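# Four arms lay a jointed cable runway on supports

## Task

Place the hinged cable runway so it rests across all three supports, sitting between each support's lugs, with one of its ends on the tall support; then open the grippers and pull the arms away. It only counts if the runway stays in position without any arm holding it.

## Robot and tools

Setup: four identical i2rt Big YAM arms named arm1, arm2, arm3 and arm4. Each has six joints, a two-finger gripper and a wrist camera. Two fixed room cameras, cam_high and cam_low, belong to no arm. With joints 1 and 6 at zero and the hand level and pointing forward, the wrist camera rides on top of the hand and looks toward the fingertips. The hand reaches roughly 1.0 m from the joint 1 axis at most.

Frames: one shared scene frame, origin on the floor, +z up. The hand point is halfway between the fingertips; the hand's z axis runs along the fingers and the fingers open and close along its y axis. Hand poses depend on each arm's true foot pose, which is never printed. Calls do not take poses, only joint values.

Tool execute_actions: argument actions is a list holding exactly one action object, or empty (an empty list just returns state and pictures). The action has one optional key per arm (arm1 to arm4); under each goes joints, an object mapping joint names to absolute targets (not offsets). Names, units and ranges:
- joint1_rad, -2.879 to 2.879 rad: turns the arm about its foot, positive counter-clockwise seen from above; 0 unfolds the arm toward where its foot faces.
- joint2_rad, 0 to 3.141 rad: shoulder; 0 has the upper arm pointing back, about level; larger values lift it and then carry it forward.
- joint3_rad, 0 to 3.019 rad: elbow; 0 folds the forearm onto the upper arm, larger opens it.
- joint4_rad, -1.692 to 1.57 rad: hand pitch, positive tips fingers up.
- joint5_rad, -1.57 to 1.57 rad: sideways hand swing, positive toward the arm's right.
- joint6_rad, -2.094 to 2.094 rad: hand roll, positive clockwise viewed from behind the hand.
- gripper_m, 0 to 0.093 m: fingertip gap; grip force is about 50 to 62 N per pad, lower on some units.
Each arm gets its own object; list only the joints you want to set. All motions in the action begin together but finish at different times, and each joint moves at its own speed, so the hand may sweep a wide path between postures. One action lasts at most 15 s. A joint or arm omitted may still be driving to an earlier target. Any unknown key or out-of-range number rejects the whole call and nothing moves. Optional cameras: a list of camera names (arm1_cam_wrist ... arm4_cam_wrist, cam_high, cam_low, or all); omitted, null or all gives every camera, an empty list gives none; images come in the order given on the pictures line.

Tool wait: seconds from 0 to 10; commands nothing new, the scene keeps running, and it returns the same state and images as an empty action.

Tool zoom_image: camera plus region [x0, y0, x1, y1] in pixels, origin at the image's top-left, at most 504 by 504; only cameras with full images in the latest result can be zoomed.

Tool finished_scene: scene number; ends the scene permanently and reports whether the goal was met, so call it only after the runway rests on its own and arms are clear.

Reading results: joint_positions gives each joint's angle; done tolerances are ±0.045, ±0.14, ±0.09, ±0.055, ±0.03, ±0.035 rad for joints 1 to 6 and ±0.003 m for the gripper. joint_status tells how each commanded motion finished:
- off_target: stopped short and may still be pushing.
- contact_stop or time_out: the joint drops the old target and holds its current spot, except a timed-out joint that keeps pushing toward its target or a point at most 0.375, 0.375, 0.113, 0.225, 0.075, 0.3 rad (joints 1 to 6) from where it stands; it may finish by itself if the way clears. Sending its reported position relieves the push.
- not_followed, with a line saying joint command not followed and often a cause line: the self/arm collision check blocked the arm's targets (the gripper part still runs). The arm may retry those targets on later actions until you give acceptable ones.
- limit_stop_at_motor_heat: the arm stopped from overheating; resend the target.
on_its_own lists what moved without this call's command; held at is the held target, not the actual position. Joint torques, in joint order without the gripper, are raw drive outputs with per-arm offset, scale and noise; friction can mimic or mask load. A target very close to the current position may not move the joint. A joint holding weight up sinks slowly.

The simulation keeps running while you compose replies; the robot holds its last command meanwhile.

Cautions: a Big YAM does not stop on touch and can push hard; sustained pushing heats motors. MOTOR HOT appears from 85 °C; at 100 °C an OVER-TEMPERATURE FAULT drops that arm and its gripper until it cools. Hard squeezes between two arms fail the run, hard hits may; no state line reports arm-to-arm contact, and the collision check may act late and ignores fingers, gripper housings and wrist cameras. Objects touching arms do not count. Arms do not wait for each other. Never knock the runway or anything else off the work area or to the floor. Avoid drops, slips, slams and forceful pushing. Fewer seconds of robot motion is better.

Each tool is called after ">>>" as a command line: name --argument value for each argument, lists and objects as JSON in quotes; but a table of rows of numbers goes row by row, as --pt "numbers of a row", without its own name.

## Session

>>> execute_actions --actions '[]'

Scene clock: 0.00 s.
Joint torques (N m, as the arm reports them, + toward a larger angle): no reading
Motor temperatures (°C, as the motors report them): arm1=[23 26 26 23 29 24] | arm2=[26 28 30 24 26 22] | arm3=[22 28 29 23 24 23] | arm4=[26 25 24 23 25 25]
arm1.joint_positions: joint1_rad=-0.070 joint2_rad=+0.620 joint3_rad=+1.307 joint4_rad=-1.223 joint5_rad=-0.238 joint6_rad=-0.269 gripper_m=+0.095
arm1.joint_status: not commanded
arm1.hand: x=-0.8759 y=-0.1474 z=+1.4490 quat_wxyz=(-0.496, +0.205, -0.842, -0.049) (m; scene frame)
arm2.joint_positions: joint1_rad=-0.240 joint2_rad=+0.494 joint3_rad=+1.309 joint4_rad=-1.464 joint5_rad=-0.276 joint6_rad=+0.371 gripper_m=+0.095
arm2.joint_status: not commanded
arm2.hand: x=-0.2109 y=-0.4964 z=+1.3396 quat_wxyz=(-0.226, +0.402, -0.791, -0.402) (m; scene frame)
arm3.joint_positions: joint1_rad=-0.413 joint2_rad=+0.535 joint3_rad=+1.358 joint4_rad=-1.412 joint5_rad=+0.014 joint6_rad=-0.237 gripper_m=+0.095
arm3.joint_status: not commanded
arm3.hand: x=+0.2451 y=-0.4883 z=+1.3832 quat_wxyz=(-0.414, +0.605, -0.640, -0.230) (m; scene frame)
arm4.joint_positions: joint1_rad=-0.297 joint2_rad=+0.587 joint3_rad=+1.375 joint4_rad=-1.483 joint5_rad=+0.035 joint6_rad=-0.306 gripper_m=+0.095
arm4.joint_status: not commanded
arm4.hand: x=+0.9224 y=-0.0833 z=+1.4016 quat_wxyz=(+0.132, -0.907, -0.031, +0.398) (m; scene frame)
pictures: arm1_cam_wrist, arm2_cam_wrist, arm3_cam_wrist, arm4_cam_wrist, cam_high, cam_low
Images, in order (width x height): arm1_cam_wrist 504x504, arm2_cam_wrist 504x504, arm3_cam_wrist 504x504, arm4_cam_wrist 504x504, cam_high 504x504, cam_low 504x504.

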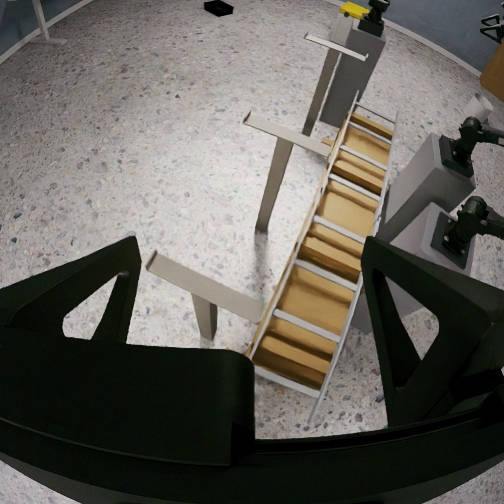

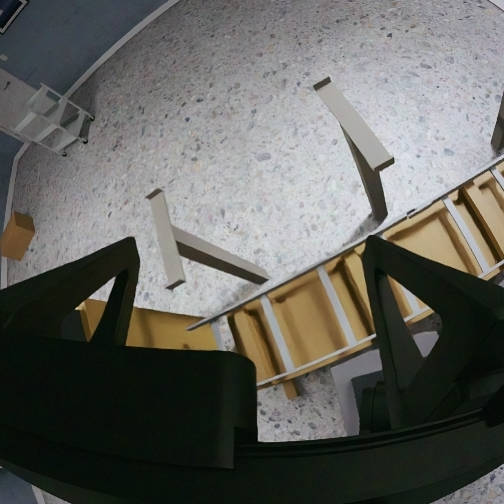

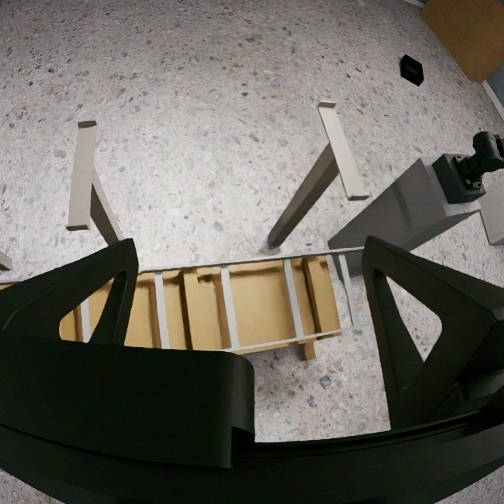

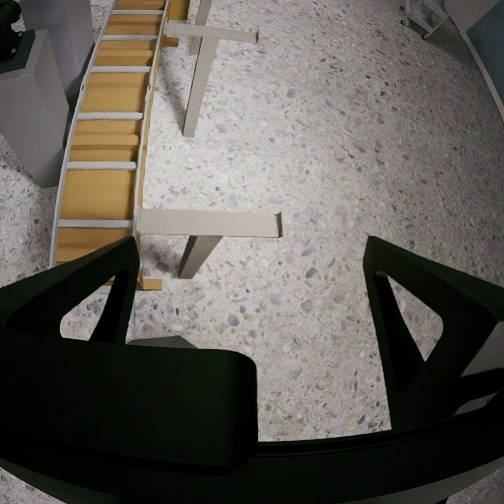

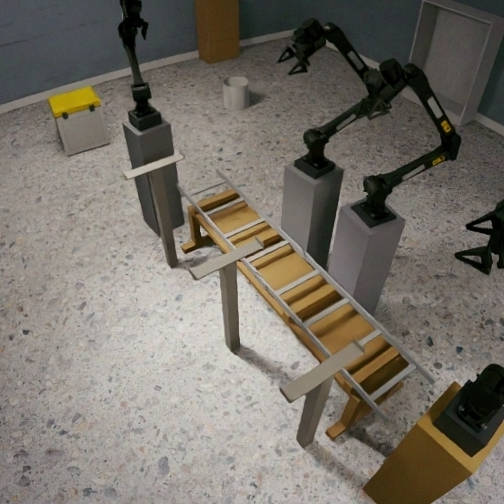

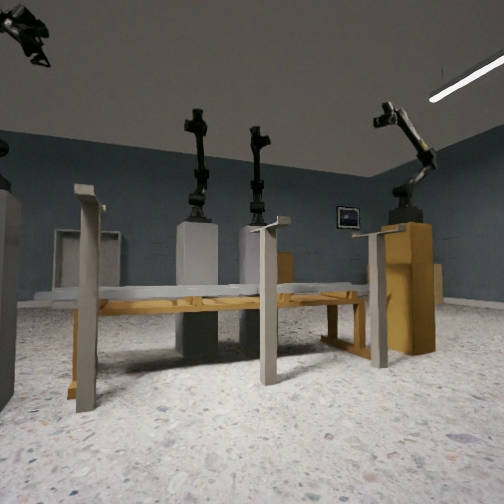

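>>> execute_actions --actions '[{"arm1":{"joints":{"joint1_rad":-0.76,"joint2_rad":2.06,"joint3_rad":0.8,"joint4_rad":-0.31,"joint5_rad":0,"joint6_rad":0.81}},"arm4":{"joints":{"joint1_rad":0.74,"joint2_rad":2.04,"joint3_rad":0.8,"joint4_rad":-0.33,"joint5_rad":0,"joint6_rad":-0.83}},"arm2":{"joints":{"joint1_rad":0,"joint2_rad":1.9,"joint3_rad":0.8,"joint4_rad":-0.47,"joint5_rad":0,"joint6_rad":0}},"arm3":{"joints":{"joint1_rad":0,"joint2_rad":1.9,"joint3_rad":0.8,"joint4_rad":-0.47,"joint5_rad":0,"joint6_rad":0}}}]' --cameras '[]'

>>> execute_actions --actions '[{"arm1":{"joints":{"joint1_rad":-0.63,"joint2_rad":2.6,"joint3_rad":0.93,"joint4_rad":0.1,"joint6_rad":0.86}},"arm4":{"joints":{"joint1_rad":0.57,"joint2_rad":2.52,"joint3_rad":1.02,"joint4_rad":-0.07,"joint6_rad":-0.96}},"arm2":{"joints":{"joint1_rad":-0.18,"joint2_rad":2.31,"joint3_rad":0.73,"joint4_rad":0.01,"joint6_rad":-0.18}},"arm3":{"joints":{"joint1_rad":0.06,"joint2_rad":2.31,"joint3_rad":0.73,"joint4_rad":0.01,"joint6_rad":0.06}}}]'

Scene clock: 14.83 s.
Joint torques (N m, as the arm reports them, + toward a larger angle): arm1=[ -0.57 -11.86   3.07   0.9    0.16   0.12] | arm2=[  0.16 -14.9    5.09   0.88   0.12  -0.13] | arm3=[ -0.44 -11.49   4.53   1.14   0.01   0.02] | arm4=[ -0.92 -10.69   3.32   1.23  -0.12  -0.07]
Motor temperatures (°C, as the motors report them): arm1=[23 26 28 23 29 24] | arm2=[26 28 32 24 26 22] | arm3=[22 28 31 23 24 23] | arm4=[26 25 26 23 25 25]
arm1.joint_positions: joint1_rad=-0.768 joint2_rad=+2.072 joint3_rad=+0.802 joint4_rad=-0.325 joint5_rad=-0.002 joint6_rad=+0.793 gripper_m=+0.095
arm1.joint_status: all done
arm1.hand: x=-0.8315 y=-0.4299 z=+0.7459 quat_wxyz=(+0.010, -0.653, -0.757, +0.005) (m; scene frame)
arm2.joint_positions: joint1_rad=-0.008 joint2_rad=+1.892 joint3_rad=+0.804 joint4_rad=-0.485 joint5_rad=-0.004 joint6_rad=+0.009 gripper_m=+0.095
arm2.joint_status: all done
arm2.hand: x=-0.1806 y=-0.2912 z=+0.7221 quat_wxyz=(+0.004, +0.645, -0.764, -0.008) (m; scene frame)
arm3.joint_positions: joint1_rad=-0.001 joint2_rad=+1.901 joint3_rad=+0.795 joint4_rad=-0.480 joint5_rad=+0.001 joint6_rad=-0.008 gripper_m=+0.095
arm3.joint_status: all done
arm3.hand: x=+0.1444 y=-0.2978 z=+0.7377 quat_wxyz=(+0.001, +0.752, -0.659, +0.006) (m; scene frame)
arm4.joint_positions: joint1_rad=+0.747 joint2_rad=+2.023 joint3_rad=+0.801 joint4_rad=-0.344 joint5_rad=+0.000 joint6_rad=-0.819 gripper_m=+0.095
arm4.joint_status: all done
arm4.hand: x=+0.8665 y=-0.4045 z=+0.7235 quat_wxyz=(-0.001, -0.684, -0.729, -0.006) (m; scene frame)
pictures: none
No camera images: the call's "cameras" was empty. Leave "cameras" out to get every camera's image.

Scene clock: 16.27 s.
Joint torques (N m, as the arm reports them, + toward a larger angle): arm1=[ -1.82 -13.4   -0.47   0.83   0.15   0.13] | arm2=[  0.39 -15.4    0.58   0.95   0.03  -0.07] | arm3=[ -0.44 -12.02   0.08   1.09   0.01   0.02] | arm4=[ -0.25 -13.63   0.86   0.92  -0.15  -0.08]
Motor temperatures (°C, as the motors report them): arm1=[23 26 28 23 29 24] | arm2=[26 28 32 24 26 22] | arm3=[22 28 30 23 24 23] | arm4=[26 25 25 23 25 25]
arm1.joint_positions: joint1_rad=-0.623 joint2_rad=+2.617 joint3_rad=+0.925 joint4_rad=+0.087 joint5_rad=-0.002 joint6_rad=+0.845 gripper_m=+0.095
arm1.joint_status: all done
arm1.hand: x=-0.8400 y=-0.3673 z=+0.5625 quat_wxyz=(+0.015, -0.617, -0.787, +0.007) (m; scene frame)
arm2.joint_positions: joint1_rad=-0.189 joint2_rad=+2.306 joint3_rad=+0.729 joint4_rad=-0.006 joint5_rad=-0.002 joint6_rad=-0.171 gripper_m=+0.095
arm2.joint_status: all done
arm2.hand: x=-0.1357 y=-0.3654 z=+0.5746 quat_wxyz=(+0.007, +0.644, -0.765, -0.005) (m; scene frame)
arm3.joint_positions: joint1_rad=+0.059 joint2_rad=+2.314 joint3_rad=+0.729 joint4_rad=+0.000 joint5_rad=+0.001 joint6_rad=+0.052 gripper_m=+0.095
arm3.joint_status: all done
arm3.hand: x=+0.1335 y=-0.3574 z=+0.5933 quat_wxyz=(+0.001, +0.752, -0.659, +0.007) (m; scene frame)
arm4.joint_positions: joint1_rad=+0.567 joint2_rad=+2.522 joint3_rad=+1.015 joint4_rad=-0.077 joint5_rad=+0.000 joint6_rad=-0.949 gripper_m=+0.095
arm4.joint_status: all done
arm4.hand: x=+0.8151 y=-0.3577 z=+0.5549 quat_wxyz=(-0.002, -0.702, -0.712, -0.015) (m; scene frame)
pictures: arm1_cam_wrist, arm2_cam_wrist, arm3_cam_wrist, arm4_cam_wrist, cam_high, cam_low
Images, in order (width x height): arm1_cam_wrist 504x504, arm2_cam_wrist 504x504, arm3_cam_wrist 504x504, arm4_cam_wrist 504x504, cam_high 504x504, cam_low 504x504.

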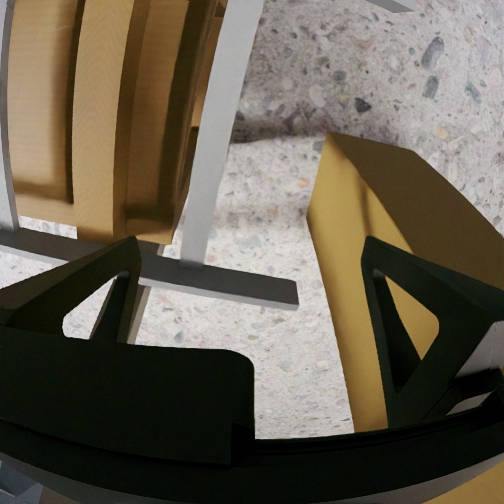

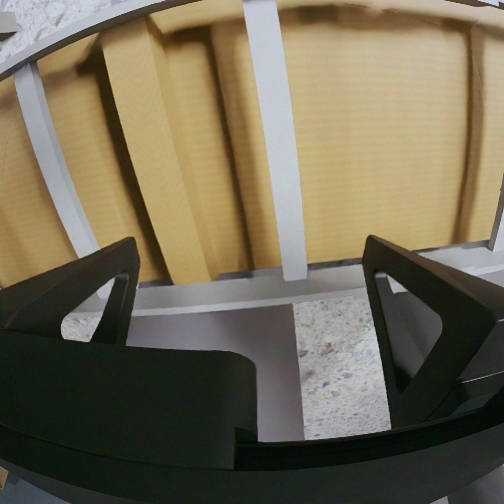

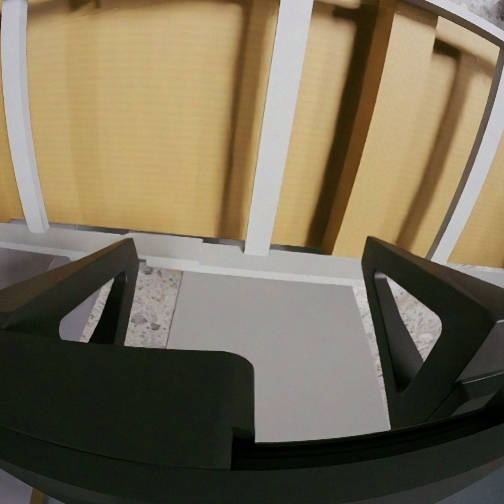

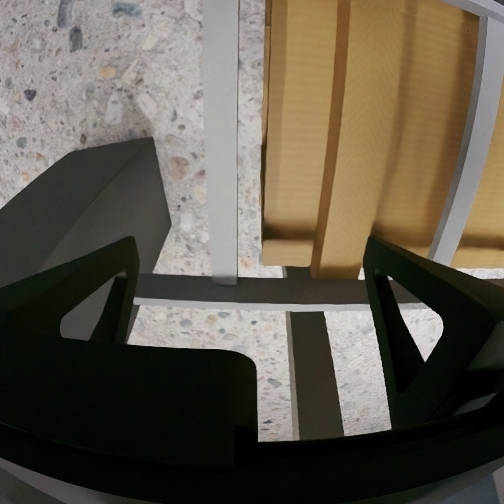

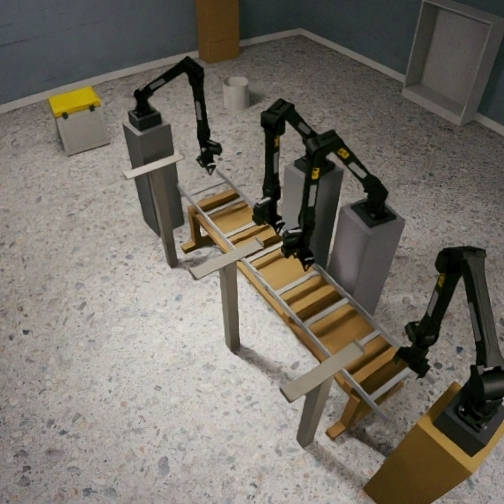

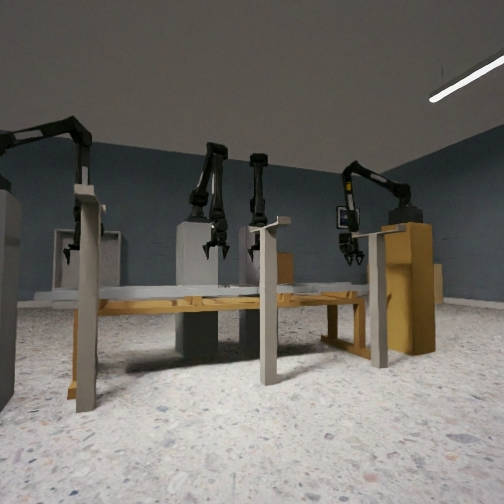

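>>> execute_actions --actions '[{"arm1":{"joints":{"joint1_rad":-0.6,"joint2_rad":2.93,"joint3_rad":1.19,"joint4_rad":0.18}},"arm4":{"joints":{"joint1_rad":0.59,"joint2_rad":2.8,"joint3_rad":1.13,"joint4_rad":0.1}},"arm2":{"joints":{"joint1_rad":-0.25,"joint6_rad":-0.24,"joint2_rad":2.76,"joint3_rad":0.98,"joint4_rad":0.21}},"arm3":{"joints":{"joint1_rad":0.0,"joint6_rad":0.0,"joint2_rad":2.78,"joint3_rad":0.98,"joint4_rad":0.23}}}]' --cameras '[]'

>>> execute_actions --actions '[{"arm1":{"joints":{"joint2_rad":3.07,"joint3_rad":1.33,"joint4_rad":0.16}},"arm4":{"joints":{"joint2_rad":2.96,"joint3_rad":1.3,"joint4_rad":0.09}},"arm2":{"joints":{"joint2_rad":2.87,"joint3_rad":1.065,"joint4_rad":0.205}},"arm3":{"joints":{"joint2_rad":2.91,"joint3_rad":1.09,"joint4_rad":0.235}}}]'

Scene clock: 35.40 s.
Joint torques (N m, as the arm reports them, + toward a larger angle): arm1=[ -0.69 -13.58  -1.08   0.62   0.15   0.13] | arm2=[ -0.91 -17.86  -1.13   0.69   0.03  -0.14] | arm3=[ -0.74 -12.97  -1.64   0.84   0.01  -0.14] | arm4=[ -0.07 -13.56  -1.08   0.91  -0.15  -0.06]
Motor temperatures (°C, as the motors report them): arm1=[23 26 27 23 29 24] | arm2=[26 28 31 24 26 22] | arm3=[22 28 29 23 24 23] | arm4=[26 25 25 23 25 25]
arm1.joint_positions: joint1_rad=-0.605 joint2_rad=+2.948 joint3_rad=+1.185 joint4_rad=+0.174 joint5_rad=-0.002 joint6_rad=+0.845 gripper_m=+0.095
arm1.joint_status: all done
arm1.hand: x=-0.8380 y=-0.3633 z=+0.4419 quat_wxyz=(+0.007, -0.610, -0.792, +0.006) (m; scene frame)
arm2.joint_positions: joint1_rad=-0.247 joint2_rad=+2.766 joint3_rad=+0.974 joint4_rad=+0.203 joint5_rad=-0.002 joint6_rad=-0.230 gripper_m=+0.095
arm2.joint_status: all done
arm2.hand: x=-0.1239 y=-0.3803 z=+0.4240 quat_wxyz=(+0.010, +0.645, -0.764, -0.004) (m; scene frame)
arm3.joint_positions: joint1_rad=+0.002 joint2_rad=+2.788 joint3_rad=+0.978 joint4_rad=+0.226 joint5_rad=+0.001 joint6_rad=+0.008 gripper_m=+0.095
arm3.joint_status: all done
arm3.hand: x=+0.1537 y=-0.3659 z=+0.4388 quat_wxyz=(+0.001, +0.748, -0.664, +0.006) (m; scene frame)
arm4.joint_positions: joint1_rad=+0.586 joint2_rad=+2.803 joint3_rad=+1.126 joint4_rad=+0.092 joint5_rad=+0.000 joint6_rad=-0.950 gripper_m=+0.095
arm4.joint_status: all done
arm4.hand: x=+0.8472 y=-0.3427 z=+0.4539 quat_wxyz=(-0.002, -0.695, -0.719, -0.016) (m; scene frame)
pictures: none
No camera images: the call's "cameras" was empty. Leave "cameras" out to get every camera's image.

Scene clock: 36.37 s.
Joint torques (N m, as the arm reports them, + toward a larger angle): arm1=[ -0.73 -13.05  -1.31   0.06   0.15   0.12] | arm2=[  0.06 -16.29  -1.53   0.47   0.04  -0.13] | arm3=[ -0.74 -12.29  -2.35   0.98   0.02  -0.14] | arm4=[ -0.08 -12.56  -0.83   0.64  -0.16  -0.06]
Motor temperatures (°C, as the motors report them): arm1=[23 26 27 23 29 24] | arm2=[26 28 31 24 26 22] | arm3=[22 28 29 23 24 23] | arm4=[26 25 25 23 25 25]
arm1.joint_positions: joint1_rad=-0.605 joint2_rad=+3.082 joint3_rad=+1.329 joint4_rad=+0.169 joint5_rad=-0.002 joint6_rad=+0.845 gripper_m=+0.095
arm1.joint_status: all done
arm1.hand: x=-0.8358 y=-0.3650 z=+0.3899 quat_wxyz=(+0.005, -0.610, -0.792, +0.005) (m; scene frame)
arm2.joint_positions: joint1_rad=-0.247 joint2_rad=+2.857 joint3_rad=+1.068 joint4_rad=+0.203 joint5_rad=-0.002 joint6_rad=-0.231 gripper_m=+0.095
arm2.joint_status: all done
arm2.hand: x=-0.1215 y=-0.3732 z=+0.3894 quat_wxyz=(+0.009, +0.645, -0.764, -0.005) (m; scene frame)
arm3.joint_positions: joint1_rad=+0.002 joint2_rad=+2.908 joint3_rad=+1.094 joint4_rad=+0.231 joint5_rad=+0.001 joint6_rad=+0.008 gripper_m=+0.095
arm3.joint_status: all done
arm3.hand: x=+0.1535 y=-0.3618 z=+0.3932 quat_wxyz=(+0.000, +0.748, -0.664, +0.006) (m; scene frame)
arm4.joint_positions: joint1_rad=+0.586 joint2_rad=+2.937 joint3_rad=+1.299 joint4_rad=+0.092 joint5_rad=+0.000 joint6_rad=-0.950 gripper_m=+0.095
arm4.joint_status: all done
arm4.hand: x=+0.8250 y=-0.3598 z=+0.4008 quat_wxyz=(+0.001, -0.695, -0.719, +0.003) (m; scene frame)
pictures: arm1_cam_wrist, arm2_cam_wrist, arm3_cam_wrist, arm4_cam_wrist, cam_high, cam_low
Images, in order (width x height): arm1_cam_wrist 504x504, arm2_cam_wrist 504x504, arm3_cam_wrist 504x504, arm4_cam_wrist 504x504, cam_high 504x504, cam_low 504x504.

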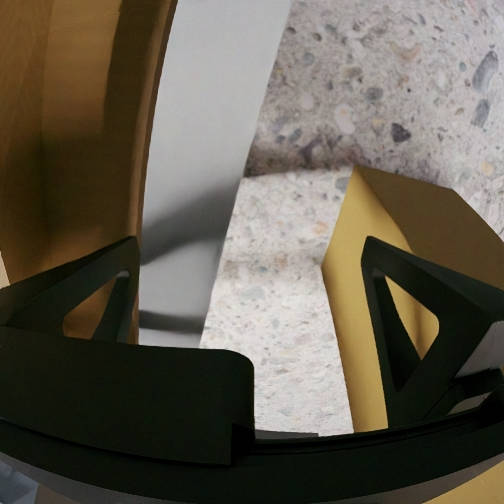

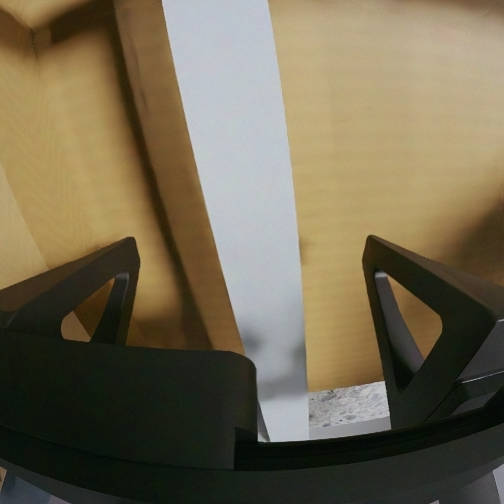

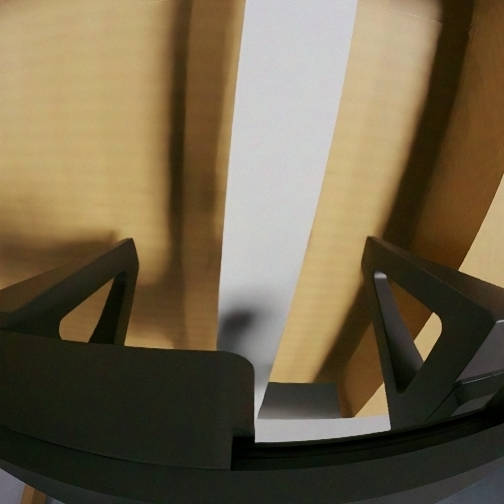

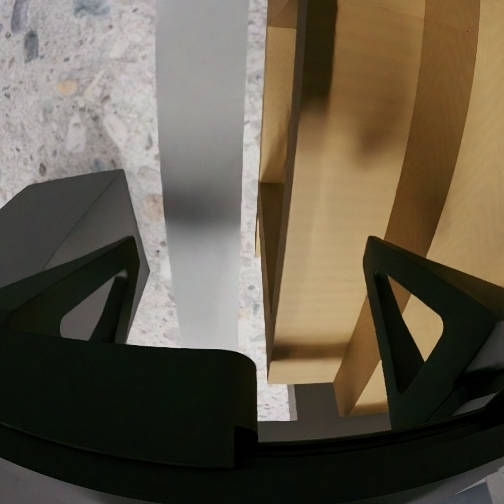

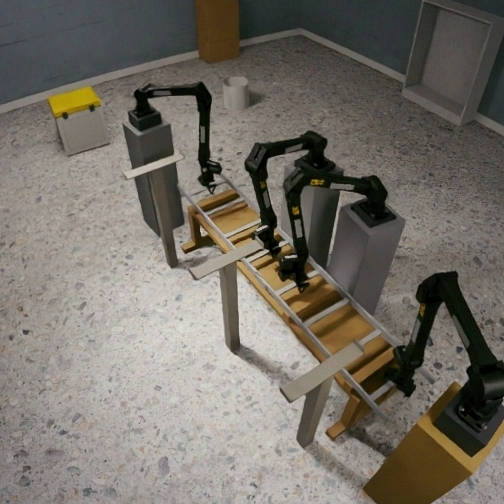

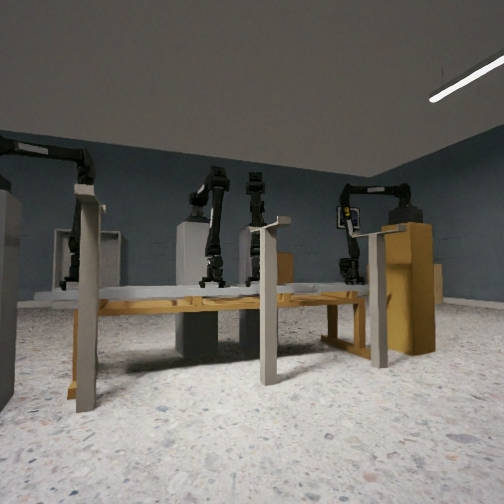

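>>> execute_actions --actions '[{"arm1":{"joints":{"joint1_rad":-0.57,"joint2_rad":3.09,"joint3_rad":1.38,"joint4_rad":0.13}},"arm4":{"joints":{"joint3_rad":1.27,"joint4_rad":0.11}}}]' --cameras '[]'

>>> execute_actions --actions '[{"arm1":{"joints":{"gripper_m":0.0}},"arm4":{"joints":{"gripper_m":0.0}},"arm2":{"joints":{"gripper_m":0.0}},"arm3":{"joints":{"gripper_m":0.0}}}]' --cameras '[]'

>>> execute_actions --actions '[{"arm1":{"joints":{"joint1_rad":-0.59,"joint2_rad":2.6,"joint3_rad":0.99,"joint4_rad":0.04}},"arm4":{"joints":{"joint1_rad":0.6,"joint2_rad":2.5,"joint3_rad":0.96,"joint4_rad":-0.03}},"arm2":{"joints":{"joint2_rad":2.31,"joint3_rad":0.73,"joint4_rad":0.01}},"arm3":{"joints":{"joint2_rad":2.33,"joint3_rad":0.73,"joint4_rad":0.03}}}]' --cameras '[]'

>>> execute_actions --actions '[{"arm1":{"joints":{"joint2_rad":1.99,"joint3_rad":0.76,"joint4_rad":-0.33}},"arm4":{"joints":{"joint2_rad":1.99,"joint3_rad":0.85,"joint4_rad":-0.42}},"arm2":{"joints":{"joint2_rad":1.63,"joint3_rad":0.633,"joint4_rad":-0.56}},"arm3":{"joints":{"joint2_rad":1.63,"joint3_rad":0.633,"joint4_rad":-0.56}}}]' --cameras '["cam_high","cam_low"]'

Scene clock: 54.77 s.
Joint torques (N m, as the arm reports them, + toward a larger angle): arm1=[ -0.85 -12.5   -0.88  -0.06   0.15   0.12] | arm2=[ -0.58 -15.58  -1.78   0.35   0.03  -0.12] | arm3=[ -0.71 -12.41  -2.25   0.78   0.01  -0.14] | arm4=[ -0.09 -12.42  -1.59   1.17  -0.15  -0.06]
Motor temperatures (°C, as the motors report them): arm1=[23 26 26 23 28 24] | arm2=[26 28 30 24 26 22] | arm3=[22 28 29 23 24 23] | arm4=[26 25 24 23 25 25]
arm1.joint_positions: joint1_rad=-0.572 joint2_rad=+3.090 joint3_rad=+1.379 joint4_rad=+0.142 joint5_rad=-0.002 joint6_rad=+0.845 gripper_m=+0.095
arm1.joint_status: all done
arm1.hand: x=-0.8143 y=-0.3628 z=+0.3839 quat_wxyz=(-0.002, -0.597, -0.802, +0.004) (m; scene frame)
arm2.joint_positions: joint1_rad=-0.247 joint2_rad=+2.857 joint3_rad=+1.068 joint4_rad=+0.203 joint5_rad=-0.002 joint6_rad=-0.231 gripper_m=+0.095
arm2.joint_status: not commanded
arm2.hand: x=-0.1215 y=-0.3732 z=+0.3894 quat_wxyz=(+0.009, +0.645, -0.764, -0.005) (m; scene frame)
arm3.joint_positions: joint1_rad=+0.002 joint2_rad=+2.908 joint3_rad=+1.094 joint4_rad=+0.231 joint5_rad=+0.001 joint6_rad=+0.008 gripper_m=+0.095
arm3.joint_status: not commanded
arm3.hand: x=+0.1535 y=-0.3618 z=+0.3932 quat_wxyz=(+0.000, +0.748, -0.664, +0.006) (m; scene frame)
arm4.joint_positions: joint1_rad=+0.586 joint2_rad=+2.937 joint3_rad=+1.274 joint4_rad=+0.098 joint5_rad=+0.000 joint6_rad=-0.950 gripper_m=+0.095
arm4.joint_status: all done
arm4.hand: x=+0.8361 y=-0.3512 z=+0.4017 quat_wxyz=(-0.001, -0.695, -0.719, -0.006) (m; scene frame)
pictures: none
No camera images: the call's "cameras" was empty. Leave "cameras" out to get every camera's image.

Scene clock: 55.53 s.
Joint torques (N m, as the arm reports them, + toward a larger angle): arm1=[ -0.96 -12.57  -1.36   0.05   0.47  -0.61] | arm2=[ -0.36 -15.96  -1.78   0.46  -0.56   0.26] | arm3=[ -0.3  -12.51  -2.3    0.77  -0.08  -0.41] | arm4=[ -0.35 -12.48  -1.07   1.14   0.07  -0.13]
Motor temperatures (°C, as the motors report them): arm1=[23 26 26 23 28 24] | arm2=[26 28 30 24 26 22] | arm3=[22 28 29 23 24 23] | arm4=[26 25 24 23 25 25]
arm1.joint_positions: joint1_rad=-0.572 joint2_rad=+3.090 joint3_rad=+1.385 joint4_rad=+0.139 joint5_rad=-0.009 joint6_rad=+0.918 gripper_m=+0.031
arm1.joint_status: gripper_m off_target (ended at +0.031, target +0.000)
arm1.hand: x=-0.8109 y=-0.3630 z=+0.3836 quat_wxyz=(-0.003, -0.626, -0.780, +0.000) (m; scene frame)
arm2.joint_positions: joint1_rad=-0.251 joint2_rad=+2.857 joint3_rad=+1.069 joint4_rad=+0.204 joint5_rad=+0.014 joint6_rad=-0.265 gripper_m=+0.027
arm2.joint_status: gripper_m off_target (ended at +0.027, target +0.000)
arm2.hand: x=-0.1176 y=-0.3744 z=+0.3890 quat_wxyz=(+0.005, +0.657, -0.754, +0.002) (m; scene frame)
arm3.joint_positions: joint1_rad=-0.002 joint2_rad=+2.909 joint3_rad=+1.095 joint4_rad=+0.231 joint5_rad=+0.004 joint6_rad=+0.036 gripper_m=+0.026
arm3.joint_status: gripper_m off_target (ended at +0.026, target +0.000)
arm3.hand: x=+0.1551 y=-0.3613 z=+0.3930 quat_wxyz=(-0.001, +0.737, -0.675, +0.006) (m; scene frame)
arm4.joint_positions: joint1_rad=+0.588 joint2_rad=+2.941 joint3_rad=+1.268 joint4_rad=+0.098 joint5_rad=-0.005 joint6_rad=-0.944 gripper_m=+0.025
arm4.joint_status: gripper_m off_target (ended at +0.025, target +0.000)
arm4.hand: x=+0.8417 y=-0.3490 z=+0.4010 quat_wxyz=(-0.004, -0.696, -0.718, -0.010) (m; scene frame)
pictures: none
No camera images: the call's "cameras" was empty. Leave "cameras" out to get every camera's image.

Scene clock: 56.70 s.
Joint torques (N m, as the arm reports them, + toward a larger angle): arm1=[  0.52 -16.54  -2.21  -0.32   0.43  -0.81] | arm2=[ -0.13 -20.37  -0.41  -0.2   -0.26   0.34] | arm3=[ -0.77 -18.15  -2.71  -0.39   0.2   -0.5 ] | arm4=[ -0.06 -16.1   -1.04  -0.58  -0.66  -0.14]
Motor temperatures (°C, as the motors report them): arm1=[23 26 26 23 28 24] | arm2=[26 28 30 24 26 22] | arm3=[22 28 29 23 24 23] | arm4=[26 25 24 23 25 25]
arm1.joint_positions: joint1_rad=-0.611 joint2_rad=+2.654 joint3_rad=+1.009 joint4_rad=+0.057 joint5_rad=-0.009 joint6_rad=+0.938 gripper_m=+0.028
arm1.joint_status: all done
arm1.hand: x=-0.8137 y=-0.3751 z=+0.5473 quat_wxyz=(+0.007, -0.648, -0.761, +0.003) (m; scene frame)
arm2.joint_positions: joint1_rad=-0.253 joint2_rad=+2.357 joint3_rad=+0.736 joint4_rad=+0.023 joint5_rad=+0.004 joint6_rad=-0.279 gripper_m=+0.027
arm2.joint_status: all done
arm2.hand: x=-0.1192 y=-0.3814 z=+0.5591 quat_wxyz=(+0.013, +0.661, -0.750, +0.001) (m; scene frame)
arm3.joint_positions: joint1_rad=+0.004 joint2_rad=+2.421 joint3_rad=+0.755 joint4_rad=+0.048 joint5_rad=-0.004 joint6_rad=+0.046 gripper_m=+0.026
arm3.joint_status: all done
arm3.hand: x=+0.1519 y=-0.3697 z=+0.5613 quat_wxyz=(+0.013, +0.736, -0.676, +0.017) (m; scene frame)
arm4.joint_positions: joint1_rad=+0.596 joint2_rad=+2.544 joint3_rad=+0.968 joint4_rad=-0.003 joint5_rad=+0.012 joint6_rad=-0.943 gripper_m=+0.025
arm4.joint_status: all done
arm4.hand: x=+0.8373 y=-0.3521 z=+0.5469 quat_wxyz=(+0.004, -0.694, -0.720, -0.013) (m; scene frame)
pictures: none
No camera images: the call's "cameras" was empty. Leave "cameras" out to get every camera's image.

Scene clock: 58.00 s.
Joint torques (N m, as the arm reports them, + toward a larger angle): arm1=[  0.56 -15.44   2.99  -0.54   0.4   -1.  ] | arm2=[  0.21 -14.79   6.45   0.01   0.07   0.39] | arm3=[ -0.89 -16.32   5.43  -1.46   0.65  -0.68] | arm4=[ -0.87 -16.35   4.95  -0.28  -0.37  -0.28]
Motor temperatures (°C, as the motors report them): arm1=[23 27 26 23 28 24] | arm2=[26 28 30 24 26 22] | arm3=[22 28 29 23 24 23] | arm4=[26 25 24 23 25 25]
arm1.joint_positions: joint1_rad=-0.611 joint2_rad=+2.053 joint3_rad=+0.758 joint4_rad=-0.308 joint5_rad=-0.008 joint6_rad=+0.957 gripper_m=+0.028
arm1.joint_status: all done
arm1.hand: x=-0.8151 y=-0.3722 z=+0.7473 quat_wxyz=(+0.014, -0.656, -0.755, +0.005) (m; scene frame)
arm2.joint_positions: joint1_rad=-0.248 joint2_rad=+1.665 joint3_rad=+0.625 joint4_rad=-0.549 joint5_rad=-0.003 joint6_rad=-0.280 gripper_m=+0.027
arm2.joint_status: all done
arm2.hand: x=-0.1188 y=-0.3803 z=+0.7622 quat_wxyz=(+0.011, +0.664, -0.748, -0.004) (m; scene frame)
arm3.joint_positions: joint1_rad=+0.004 joint2_rad=+1.730 joint3_rad=+0.613 joint4_rad=-0.520 joint5_rad=-0.016 joint6_rad=+0.062 gripper_m=+0.026
arm3.joint_status: all done
arm3.hand: x=+0.1493 y=-0.3747 z=+0.7627 quat_wxyz=(+0.024, +0.730, -0.683, +0.021) (m; scene frame)
arm4.joint_positions: joint1_rad=+0.605 joint2_rad=+2.047 joint3_rad=+0.832 joint4_rad=-0.403 joint5_rad=+0.006 joint6_rad=-0.930 gripper_m=+0.025
arm4.joint_status: all done
arm4.hand: x=+0.8318 y=-0.3623 z=+0.7193 quat_wxyz=(-0.001, -0.695, -0.718, -0.032) (m; scene frame)
pictures: cam_high, cam_low
Images, in order (width x height): cam_high 504x504, cam_low 504x504.

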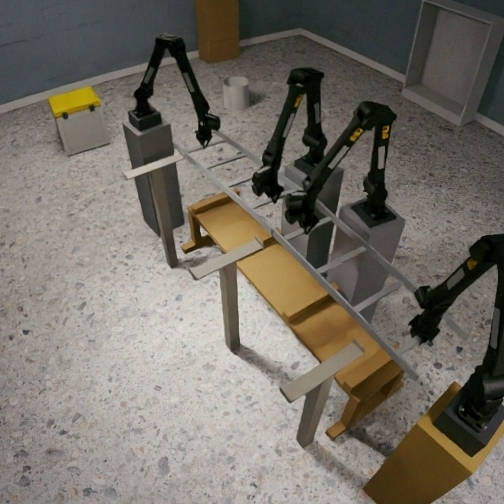

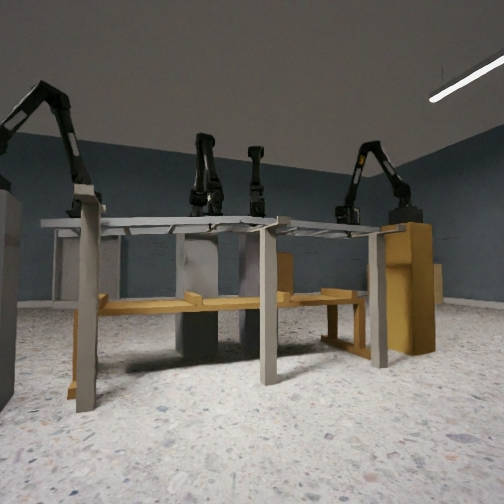

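>>> execute_actions --actions '[{"arm1":{"joints":{"joint1_rad":-0.43,"joint2_rad":1.31,"joint3_rad":0.64,"joint4_rad":-0.88,"joint6_rad":1.1}},"arm4":{"joints":{"joint1_rad":0.45,"joint2_rad":1.41,"joint3_rad":0.83,"joint4_rad":-0.97,"joint6_rad":-1.09}},"arm2":{"joints":{"joint2_rad":1.4,"joint3_rad":0.946,"joint4_rad":-1.1,"joint1_rad":-0.2,"joint6_rad":-0.23}},"arm3":{"joints":{"joint2_rad":1.4,"joint3_rad":0.946,"joint4_rad":-1.1,"joint1_rad":0.0,"joint6_rad":0.04}}}]' --cameras '[]'

>>> execute_actions --actions '[{"arm1":{"joints":{"joint1_rad":0.015,"joint2_rad":1.17,"joint3_rad":0.55,"joint4_rad":-0.9,"joint6_rad":1.58}},"arm4":{"joints":{"joint1_rad":0.04,"joint2_rad":1.3,"joint3_rad":0.735,"joint4_rad":-0.98,"joint6_rad":-1.48}},"arm2":{"joints":{"joint2_rad":1.69,"joint3_rad":1.3,"joint4_rad":-1.15,"joint1_rad":-0.11,"joint6_rad":-0.16}},"arm3":{"joints":{"joint2_rad":1.69,"joint3_rad":1.3,"joint4_rad":-1.15,"joint1_rad":0.0,"joint6_rad":0.04}}}]' --cameras '[]'

>>> execute_actions --actions '[{"arm1":{"joints":{"joint1_rad":0.6,"joint2_rad":1.25,"joint3_rad":0.62,"joint4_rad":-0.86,"joint6_rad":2.08}},"arm4":{"joints":{"joint1_rad":-0.5,"joint2_rad":1.37,"joint3_rad":0.8,"joint4_rad":-0.97,"joint6_rad":-2.0}},"arm2":{"joints":{"joint2_rad":2.08,"joint3_rad":1.95,"joint4_rad":-1.33,"joint1_rad":-0.04,"joint6_rad":-0.1}},"arm3":{"joints":{"joint2_rad":2.08,"joint3_rad":1.95,"joint4_rad":-1.33,"joint1_rad":0.0,"joint6_rad":0.03}}}]'

Scene clock: 80.17 s.
Joint torques (N m, as the arm reports them, + toward a larger angle): arm1=[  0.79 -11.17   6.15  -3.52  -1.41  -0.9 ] | arm2=[ -2.43 -14.55  13.41  -2.03   1.11   0.37] | arm3=[ -1.67 -13.8   12.74  -2.93   0.64  -0.65] | arm4=[ -1.24 -12.59  10.04  -1.87   0.61  -0.32]
Motor temperatures (°C, as the motors report them): arm1=[23 27 27 23 28 24] | arm2=[26 28 32 24 26 22] | arm3=[22 29 30 23 24 23] | arm4=[26 26 25 23 25 25]
arm1.joint_positions: joint1_rad=-0.454 joint2_rad=+1.371 joint3_rad=+0.657 joint4_rad=-0.775 joint5_rad=+0.036 joint6_rad=+1.186 gripper_m=+0.026
arm1.joint_status: joint4_rad time_out (moved -0.468 of -0.572); joint6_rad time_out (moved +0.229 of +0.143); the others done
arm1.on_its_own: joint4_rad reads -0.775 and still pushes toward -0.880 since a time_out; joint6_rad reads +1.186 and still pushes toward +1.100 since a time_out
arm1.hand: x=-0.8261 y=-0.3161 z=+0.9456 quat_wxyz=(-0.047, -0.682, -0.730, +0.004) (m; scene frame)
arm2.joint_positions: joint1_rad=-0.165 joint2_rad=+1.433 joint3_rad=+0.898 joint4_rad=-1.036 joint5_rad=-0.032 joint6_rad=-0.268 gripper_m=+0.025
arm2.joint_status: joint4_rad time_out (moved -0.487 of -0.551); joint6_rad time_out (moved +0.012 of +0.050); the others done
arm2.on_its_own: joint4_rad reads -1.036 and still pushes toward -1.100 since a time_out; joint6_rad reads -0.268 and still pushes toward -0.230 since a time_out
arm2.hand: x=-0.1301 y=-0.3214 z=+0.9116 quat_wxyz=(+0.009, +0.690, -0.724, -0.021) (m; scene frame)
arm3.joint_positions: joint1_rad=+0.014 joint2_rad=+1.466 joint3_rad=+0.879 joint4_rad=-1.031 joint5_rad=-0.016 joint6_rad=+0.099 gripper_m=+0.025
arm3.joint_status: joint4_rad time_out (moved -0.511 of -0.580); joint6_rad time_out (moved +0.037 of -0.022); the others done
arm3.on_its_own: joint4_rad reads -1.031 and still pushes toward -1.100 since a time_out; joint6_rad reads +0.099 and still pushes toward +0.040 since a time_out
arm3.hand: x=+0.1378 y=-0.3199 z=+0.9153 quat_wxyz=(+0.017, +0.721, -0.693, +0.014) (m; scene frame)
arm4.joint_positions: joint1_rad=+0.458 joint2_rad=+1.470 joint3_rad=+0.808 joint4_rad=-0.913 joint5_rad=-0.018 joint6_rad=-1.056 gripper_m=+0.025
arm4.joint_status: joint4_rad time_out (moved -0.510 of -0.567); the others done
arm4.on_its_own: joint4_rad reads -0.913 and still pushes toward -0.970 since a time_out
arm4.hand: x=+0.8222 y=-0.3093 z=+0.9211 quat_wxyz=(-0.010, -0.703, -0.711, -0.008) (m; scene frame)
pictures: none
No camera images: the call's "cameras" was empty. Leave "cameras" out to get every camera's image.

not run: a stop came earlier in this reply.

not run: a stop came earlier in this reply.

>>> execute_actions --actions '[{"arm1":{"joints":{"joint1_rad":0.015,"joint2_rad":1.17,"joint3_rad":0.55,"joint4_rad":-0.9,"joint6_rad":1.58}},"arm4":{"joints":{"joint1_rad":0.04,"joint2_rad":1.3,"joint3_rad":0.75,"joint4_rad":-0.98,"joint6_rad":-1.48}},"arm2":{"joints":{"joint2_rad":1.69,"joint3_rad":1.3,"joint4_rad":-1.15,"joint1_rad":-0.11,"joint6_rad":-0.16}},"arm3":{"joints":{"joint2_rad":1.69,"joint3_rad":1.3,"joint4_rad":-1.15,"joint1_rad":0.0,"joint6_rad":0.04}}}]' --cameras '[]'

Scene clock: 93.70 s.
Joint torques (N m, as the arm reports them, + toward a larger angle): arm1=[ 4.03 -9.11  6.22 -3.25 -2.14 -0.32] | arm2=[ -3.45 -23.39  13.8   -1.53   1.73   0.09] | arm3=[ -2.5  -20.54  11.48  -2.51   0.3   -0.72] | arm4=[ -2.63 -12.31   8.98  -1.8    1.17  -0.36]
Motor temperatures (°C, as the motors report them): arm1=[23 27 27 23 29 24] | arm2=[26 28 34 24 27 22] | arm3=[22 29 33 23 24 23] | arm4=[26 26 26 23 25 25]
arm1.joint_positions: joint1_rad=-0.046 joint2_rad=+1.225 joint3_rad=+0.569 joint4_rad=-0.803 joint5_rad=+0.054 joint6_rad=+1.608 gripper_m=+0.026
arm1.joint_status: joint1_rad time_out (moved +0.408 of +0.469); joint4_rad time_out (moved -0.027 of -0.125); the others done
arm1.on_its_own: joint1_rad reads -0.046 and still pushes toward +0.015 since a time_out; joint4_rad reads -0.803 and still pushes toward -0.900 since a time_out
arm1.hand: x=-0.8427 y=-0.1931 z=+0.9572 quat_wxyz=(-0.060, -0.687, -0.724, -0.019) (m; scene frame)
arm2.joint_positions: joint1_rad=-0.054 joint2_rad=+1.755 joint3_rad=+1.249 joint4_rad=-1.098 joint5_rad=-0.049 joint6_rad=-0.174 gripper_m=+0.025
arm2.joint_status: joint1_rad time_out (moved +0.110 of +0.055); the others done
arm2.on_its_own: joint1_rad reads -0.054 and still pushes toward -0.110 since a time_out
arm2.hand: x=-0.1479 y=-0.1950 z=+0.8983 quat_wxyz=(+0.028, +0.695, -0.718, -0.018) (m; scene frame)
arm3.joint_positions: joint1_rad=+0.022 joint2_rad=+1.786 joint3_rad=+1.251 joint4_rad=-1.088 joint5_rad=-0.006 joint6_rad=+0.107 gripper_m=+0.025
arm3.joint_status: joint4_rad time_out (moved -0.057 of -0.119); joint6_rad time_out (moved +0.008 of -0.059); the others done
arm3.on_its_own: joint4_rad reads -1.088 and still pushes toward -1.150 since a time_out; joint6_rad reads +0.107 and still pushes toward +0.040 since a time_out
arm3.hand: x=+0.1177 y=-0.1928 z=+0.9043 quat_wxyz=(+0.015, +0.721, -0.693, +0.019) (m; scene frame)
arm4.joint_positions: joint1_rad=+0.065 joint2_rad=+1.372 joint3_rad=+0.742 joint4_rad=-0.925 joint5_rad=-0.032 joint6_rad=-1.444 gripper_m=+0.025
arm4.joint_status: joint4_rad time_out (moved -0.012 of -0.067); joint6_rad time_out (moved -0.388 of -0.424); the others done
arm4.on_its_own: joint6_rad reads -1.444 and still pushes toward -1.480 since a time_out
arm4.hand: x=+0.8021 y=-0.1788 z=+0.9329 quat_wxyz=(-0.009, -0.705, -0.709, +0.007) (m; scene frame)
pictures: none
No camera images: the call's "cameras" was empty. Leave "cameras" out to get every camera's image.

>>> execute_actions --actions '[{"arm1":{"joints":{"joint1_rad":0.62,"joint2_rad":1.25,"joint3_rad":0.64,"joint4_rad":-0.86,"joint6_rad":2.09}},"arm4":{"joints":{"joint1_rad":-0.52,"joint2_rad":1.37,"joint3_rad":0.82,"joint4_rad":-0.99,"joint6_rad":-2.03}},"arm2":{"joints":{"joint2_rad":2.09,"joint3_rad":2.0,"joint4_rad":-1.36,"joint1_rad":-0.05,"joint6_rad":-0.1}},"arm3":{"joints":{"joint2_rad":2.09,"joint3_rad":2.0,"joint4_rad":-1.36,"joint1_rad":0.0,"joint6_rad":0.03}}}]'

Scene clock: 106.27 s.
Joint torques (N m, as the arm reports them, + toward a larger angle): arm1=[  9.02 -10.01   6.15  -3.26  -3.38  -0.05] | arm2=[ -4.78 -34.88  19.63  -0.63   1.2    0.08] | arm3=[ -1.21 -28.27  15.52  -1.03   0.52  -0.7 ] | arm4=[ -4.2  -11.05   8.1   -2.84   1.66  -0.54]
Motor temperatures (°C, as the motors report them): arm1=[23 26 27 23 31 24] | arm2=[26 29 35 24 28 22] | arm3=[22 30 34 23 24 23] | arm4=[26 25 26 23 26 25]
arm1.joint_positions: joint1_rad=+0.501 joint2_rad=+1.302 joint3_rad=+0.662 joint4_rad=-0.761 joint5_rad=+0.083 joint6_rad=+2.082 gripper_m=+0.026
arm1.joint_status: joint1_rad time_out (moved +0.547 of +0.666); joint4_rad time_out (moved +0.042 of -0.057); the others done
joint sent to its limit — the command would take arm1.joint6_rad past its upper limit, so that joint was sent only as far as its limit.
arm1.on_its_own: joint1_rad reads +0.501 and still pushes toward +0.620 since a time_out; joint4_rad reads -0.761 and still pushes toward -0.860 since a time_out
arm1.hand: x=-0.8523 y=-0.0219 z=+0.9667 quat_wxyz=(-0.060, -0.660, -0.746, -0.070) (m; scene frame)
arm2.joint_positions: joint1_rad=+0.022 joint2_rad=+2.187 joint3_rad=+1.890 joint4_rad=-1.336 joint5_rad=-0.035 joint6_rad=-0.111 gripper_m=+0.025
arm2.joint_status: joint1_rad time_out (moved +0.077 of +0.004); joint3_rad time_out (moved +0.641 of +0.751); the others done
arm2.on_its_own: joint1_rad reads +0.022 and still pushes toward -0.050 since a time_out; joint3_rad reads +1.890 and still pushes toward +2.000 since a time_out
arm2.hand: x=-0.1614 y=-0.0290 z=+0.8831 quat_wxyz=(+0.036, +0.700, -0.713, -0.002) (m; scene frame)
arm3.joint_positions: joint1_rad=+0.007 joint2_rad=+2.210 joint3_rad=+1.912 joint4_rad=-1.330 joint5_rad=-0.012 joint6_rad=+0.095 gripper_m=+0.025
arm3.joint_status: joint6_rad time_out (moved -0.012 of -0.077); the others done
arm3.on_its_own: joint6_rad reads +0.095 and still pushes toward +0.030 since a time_out
arm3.hand: x=+0.1015 y=-0.0249 z=+0.8956 quat_wxyz=(+0.019, +0.720, -0.693, +0.019) (m; scene frame)
arm4.joint_positions: joint1_rad=-0.479 joint2_rad=+1.412 joint3_rad=+0.826 joint4_rad=-0.908 joint5_rad=-0.043 joint6_rad=-1.977 gripper_m=+0.025
arm4.joint_status: joint4_rad time_out (moved +0.017 of -0.065); joint6_rad time_out (moved -0.533 of -0.586); the others done
arm4.on_its_own: joint4_rad reads -0.908 and still pushes toward -0.990 since a time_out; joint6_rad reads -1.977 and still pushes toward -2.030 since a time_out
arm4.hand: x=+0.7859 y=+0.0089 z=+0.9493 quat_wxyz=(+0.027, -0.707, -0.706, +0.026) (m; scene frame)
pictures: arm1_cam_wrist, arm2_cam_wrist, arm3_cam_wrist, arm4_cam_wrist, cam_high, cam_low
Images, in order (width x height): arm1_cam_wrist 504x504, arm2_cam_wrist 504x504, arm3_cam_wrist 504x504, arm4_cam_wrist 504x504, cam_high 504x504, cam_low 504x504.

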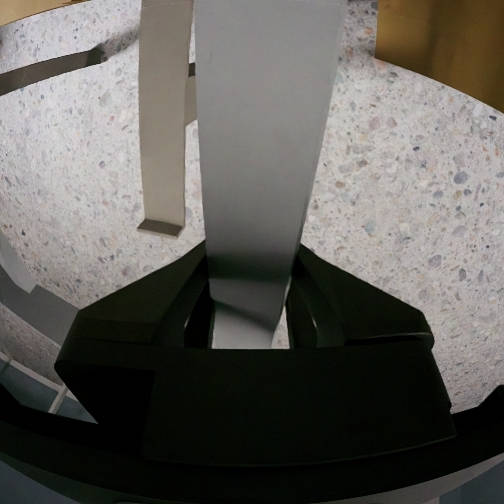

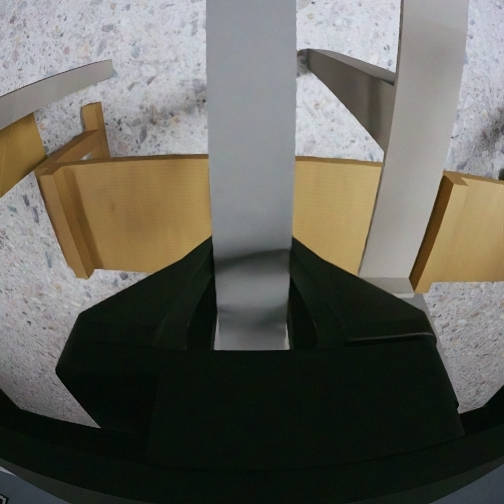

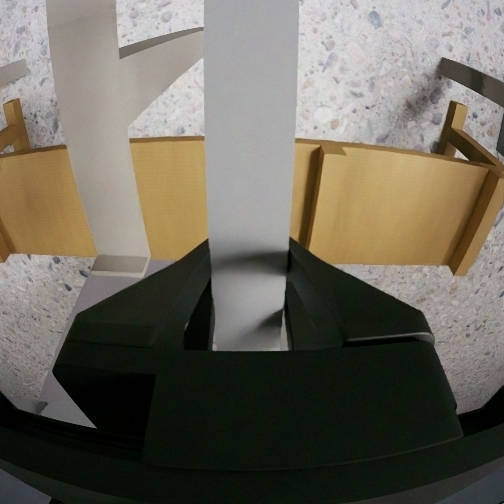

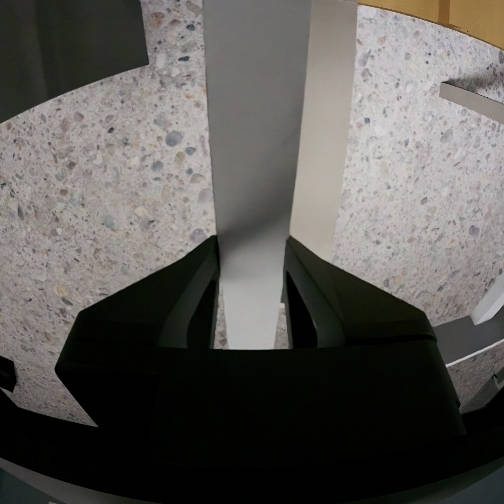

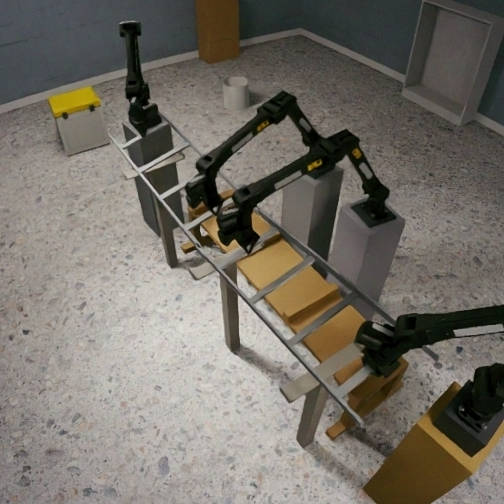

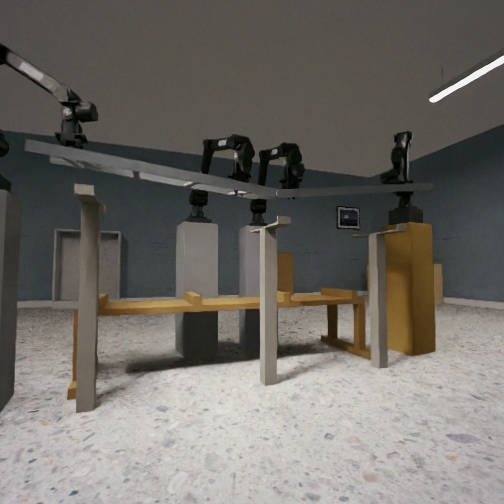

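>>> execute_actions --actions '[{"arm1":{"joints":{"joint1_rad":0.66,"joint2_rad":1.55,"joint3_rad":0.71,"joint4_rad":-0.65}},"arm4":{"joints":{"joint1_rad":-0.52,"joint2_rad":1.58,"joint3_rad":0.76,"joint4_rad":-0.74}},"arm2":{"joints":{"joint2_rad":2.22,"joint3_rad":2.05}},"arm3":{"joints":{"joint2_rad":2.22,"joint3_rad":2.05}}}]'

Scene clock: 118.17 s.
Joint torques (N m, as the arm reports them, + toward a larger angle): arm1=[  8.9  -12.56   7.69  -1.66  -3.1   -0.04] | arm2=[ -5.07 -39.05  18.2   -0.89   0.87   0.01] | arm3=[ -0.9  -31.17  14.82  -1.58   0.14  -0.66] | arm4=[ -3.99 -12.89   5.68  -1.06   1.39  -0.28]
Motor temperatures (°C, as the motors report them): arm1=[23 26 27 24 35 24] | arm2=[26 31 38 24 28 22] | arm3=[22 31 37 23 24 23] | arm4=[26 25 26 23 26 25]
arm1.joint_positions: joint1_rad=+0.541 joint2_rad=+1.605 joint3_rad=+0.693 joint4_rad=-0.597 joint5_rad=+0.077 joint6_rad=+2.082 gripper_m=+0.028
arm1.joint_status: joint1_rad time_out (moved +0.040 of +0.159); the others done
arm1.on_its_own: joint1_rad reads +0.541 and still pushes toward +0.660 since a time_out
arm1.hand: x=-0.8480 y=-0.0005 z=+0.8820 quat_wxyz=(-0.045, -0.645, -0.762, -0.018) (m; scene frame)
arm2.joint_positions: joint1_rad=+0.017 joint2_rad=+2.352 joint3_rad=+1.950 joint4_rad=-1.334 joint5_rad=-0.025 joint6_rad=-0.105 gripper_m=+0.025
arm2.joint_status: joint3_rad time_out (moved +0.060 of +0.160); the others done
arm2.on_its_own: joint1_rad reads +0.017 and still pushes toward -0.050 since a time_out; joint3_rad reads +1.950 and still pushes toward +2.050 since a time_out
arm2.hand: x=-0.1571 y=-0.0274 z=+0.7992 quat_wxyz=(+0.074, +0.694, -0.716, +0.034) (m; scene frame)
arm3.joint_positions: joint1_rad=+0.003 joint2_rad=+2.368 joint3_rad=+1.965 joint4_rad=-1.323 joint5_rad=-0.002 joint6_rad=+0.092 gripper_m=+0.025
arm3.joint_status: joint2_rad off_target (ended at +2.368, target +2.220); the others done
arm3.on_its_own: joint6_rad reads +0.092 and still pushes toward +0.030 since a time_out
arm3.hand: x=+0.1064 y=-0.0239 z=+0.8126 quat_wxyz=(+0.046, +0.718, -0.692, +0.060) (m; scene frame)
arm4.joint_positions: joint1_rad=-0.482 joint2_rad=+1.629 joint3_rad=+0.770 joint4_rad=-0.703 joint5_rad=-0.037 joint6_rad=-2.000 gripper_m=+0.025
arm4.joint_status: all done
arm4.hand: x=+0.7905 y=+0.0107 z=+0.8600 quat_wxyz=(-0.004, -0.701, -0.713, +0.010) (m; scene frame)
pictures: arm1_cam_wrist, arm2_cam_wrist, arm3_cam_wrist, arm4_cam_wrist, cam_high, cam_low
Images, in order (width x height): arm1_cam_wrist 504x504, arm2_cam_wrist 504x504, arm3_cam_wrist 504x504, arm4_cam_wrist 504x504, cam_high 504x504, cam_low 504x504.

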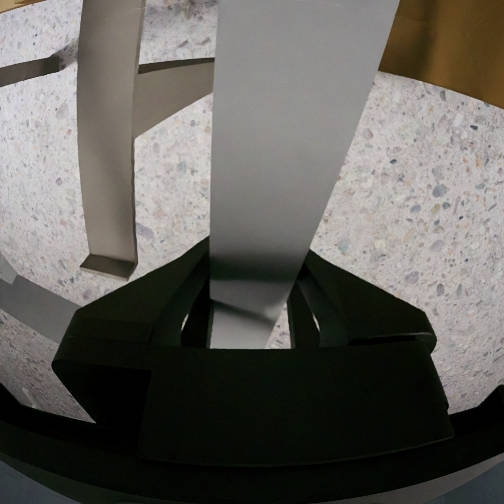

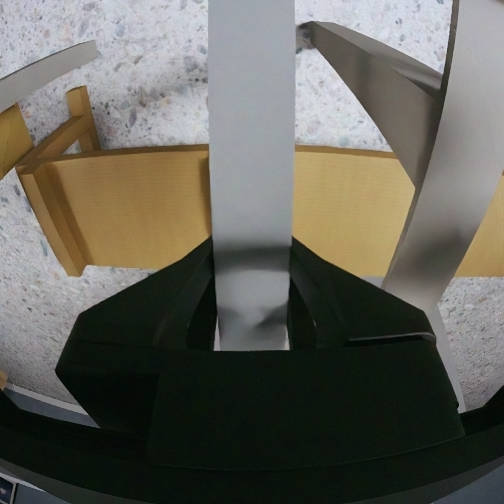

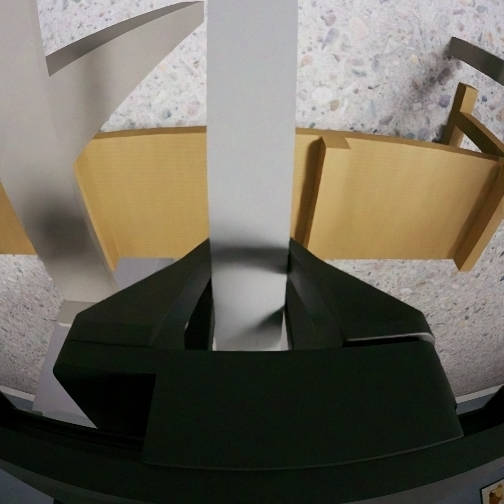

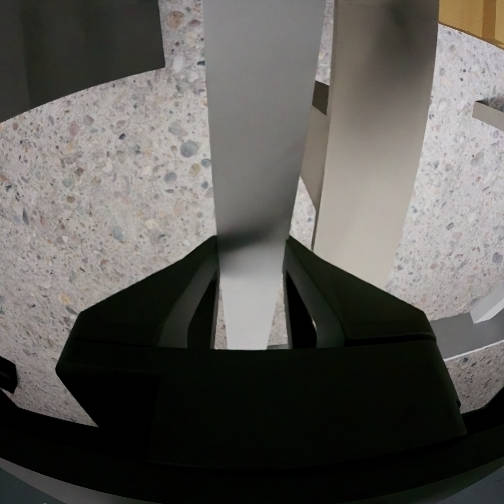

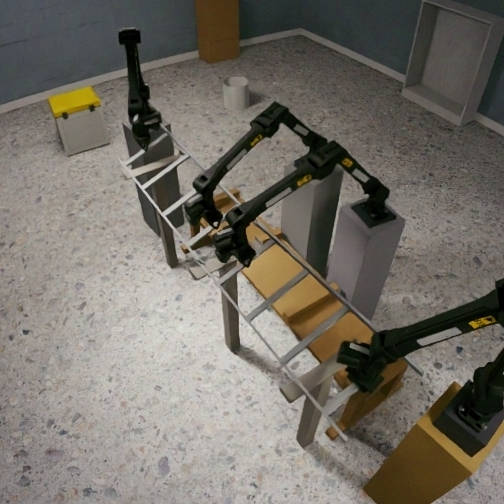

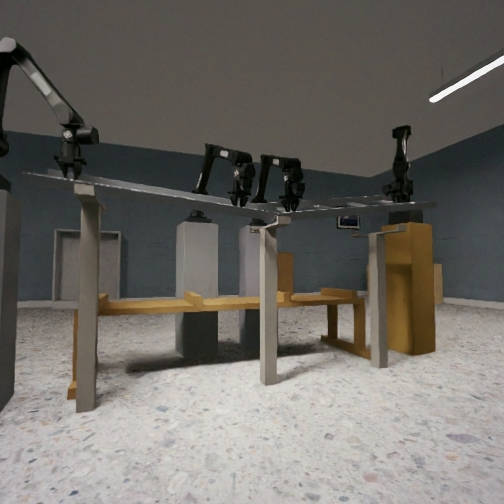

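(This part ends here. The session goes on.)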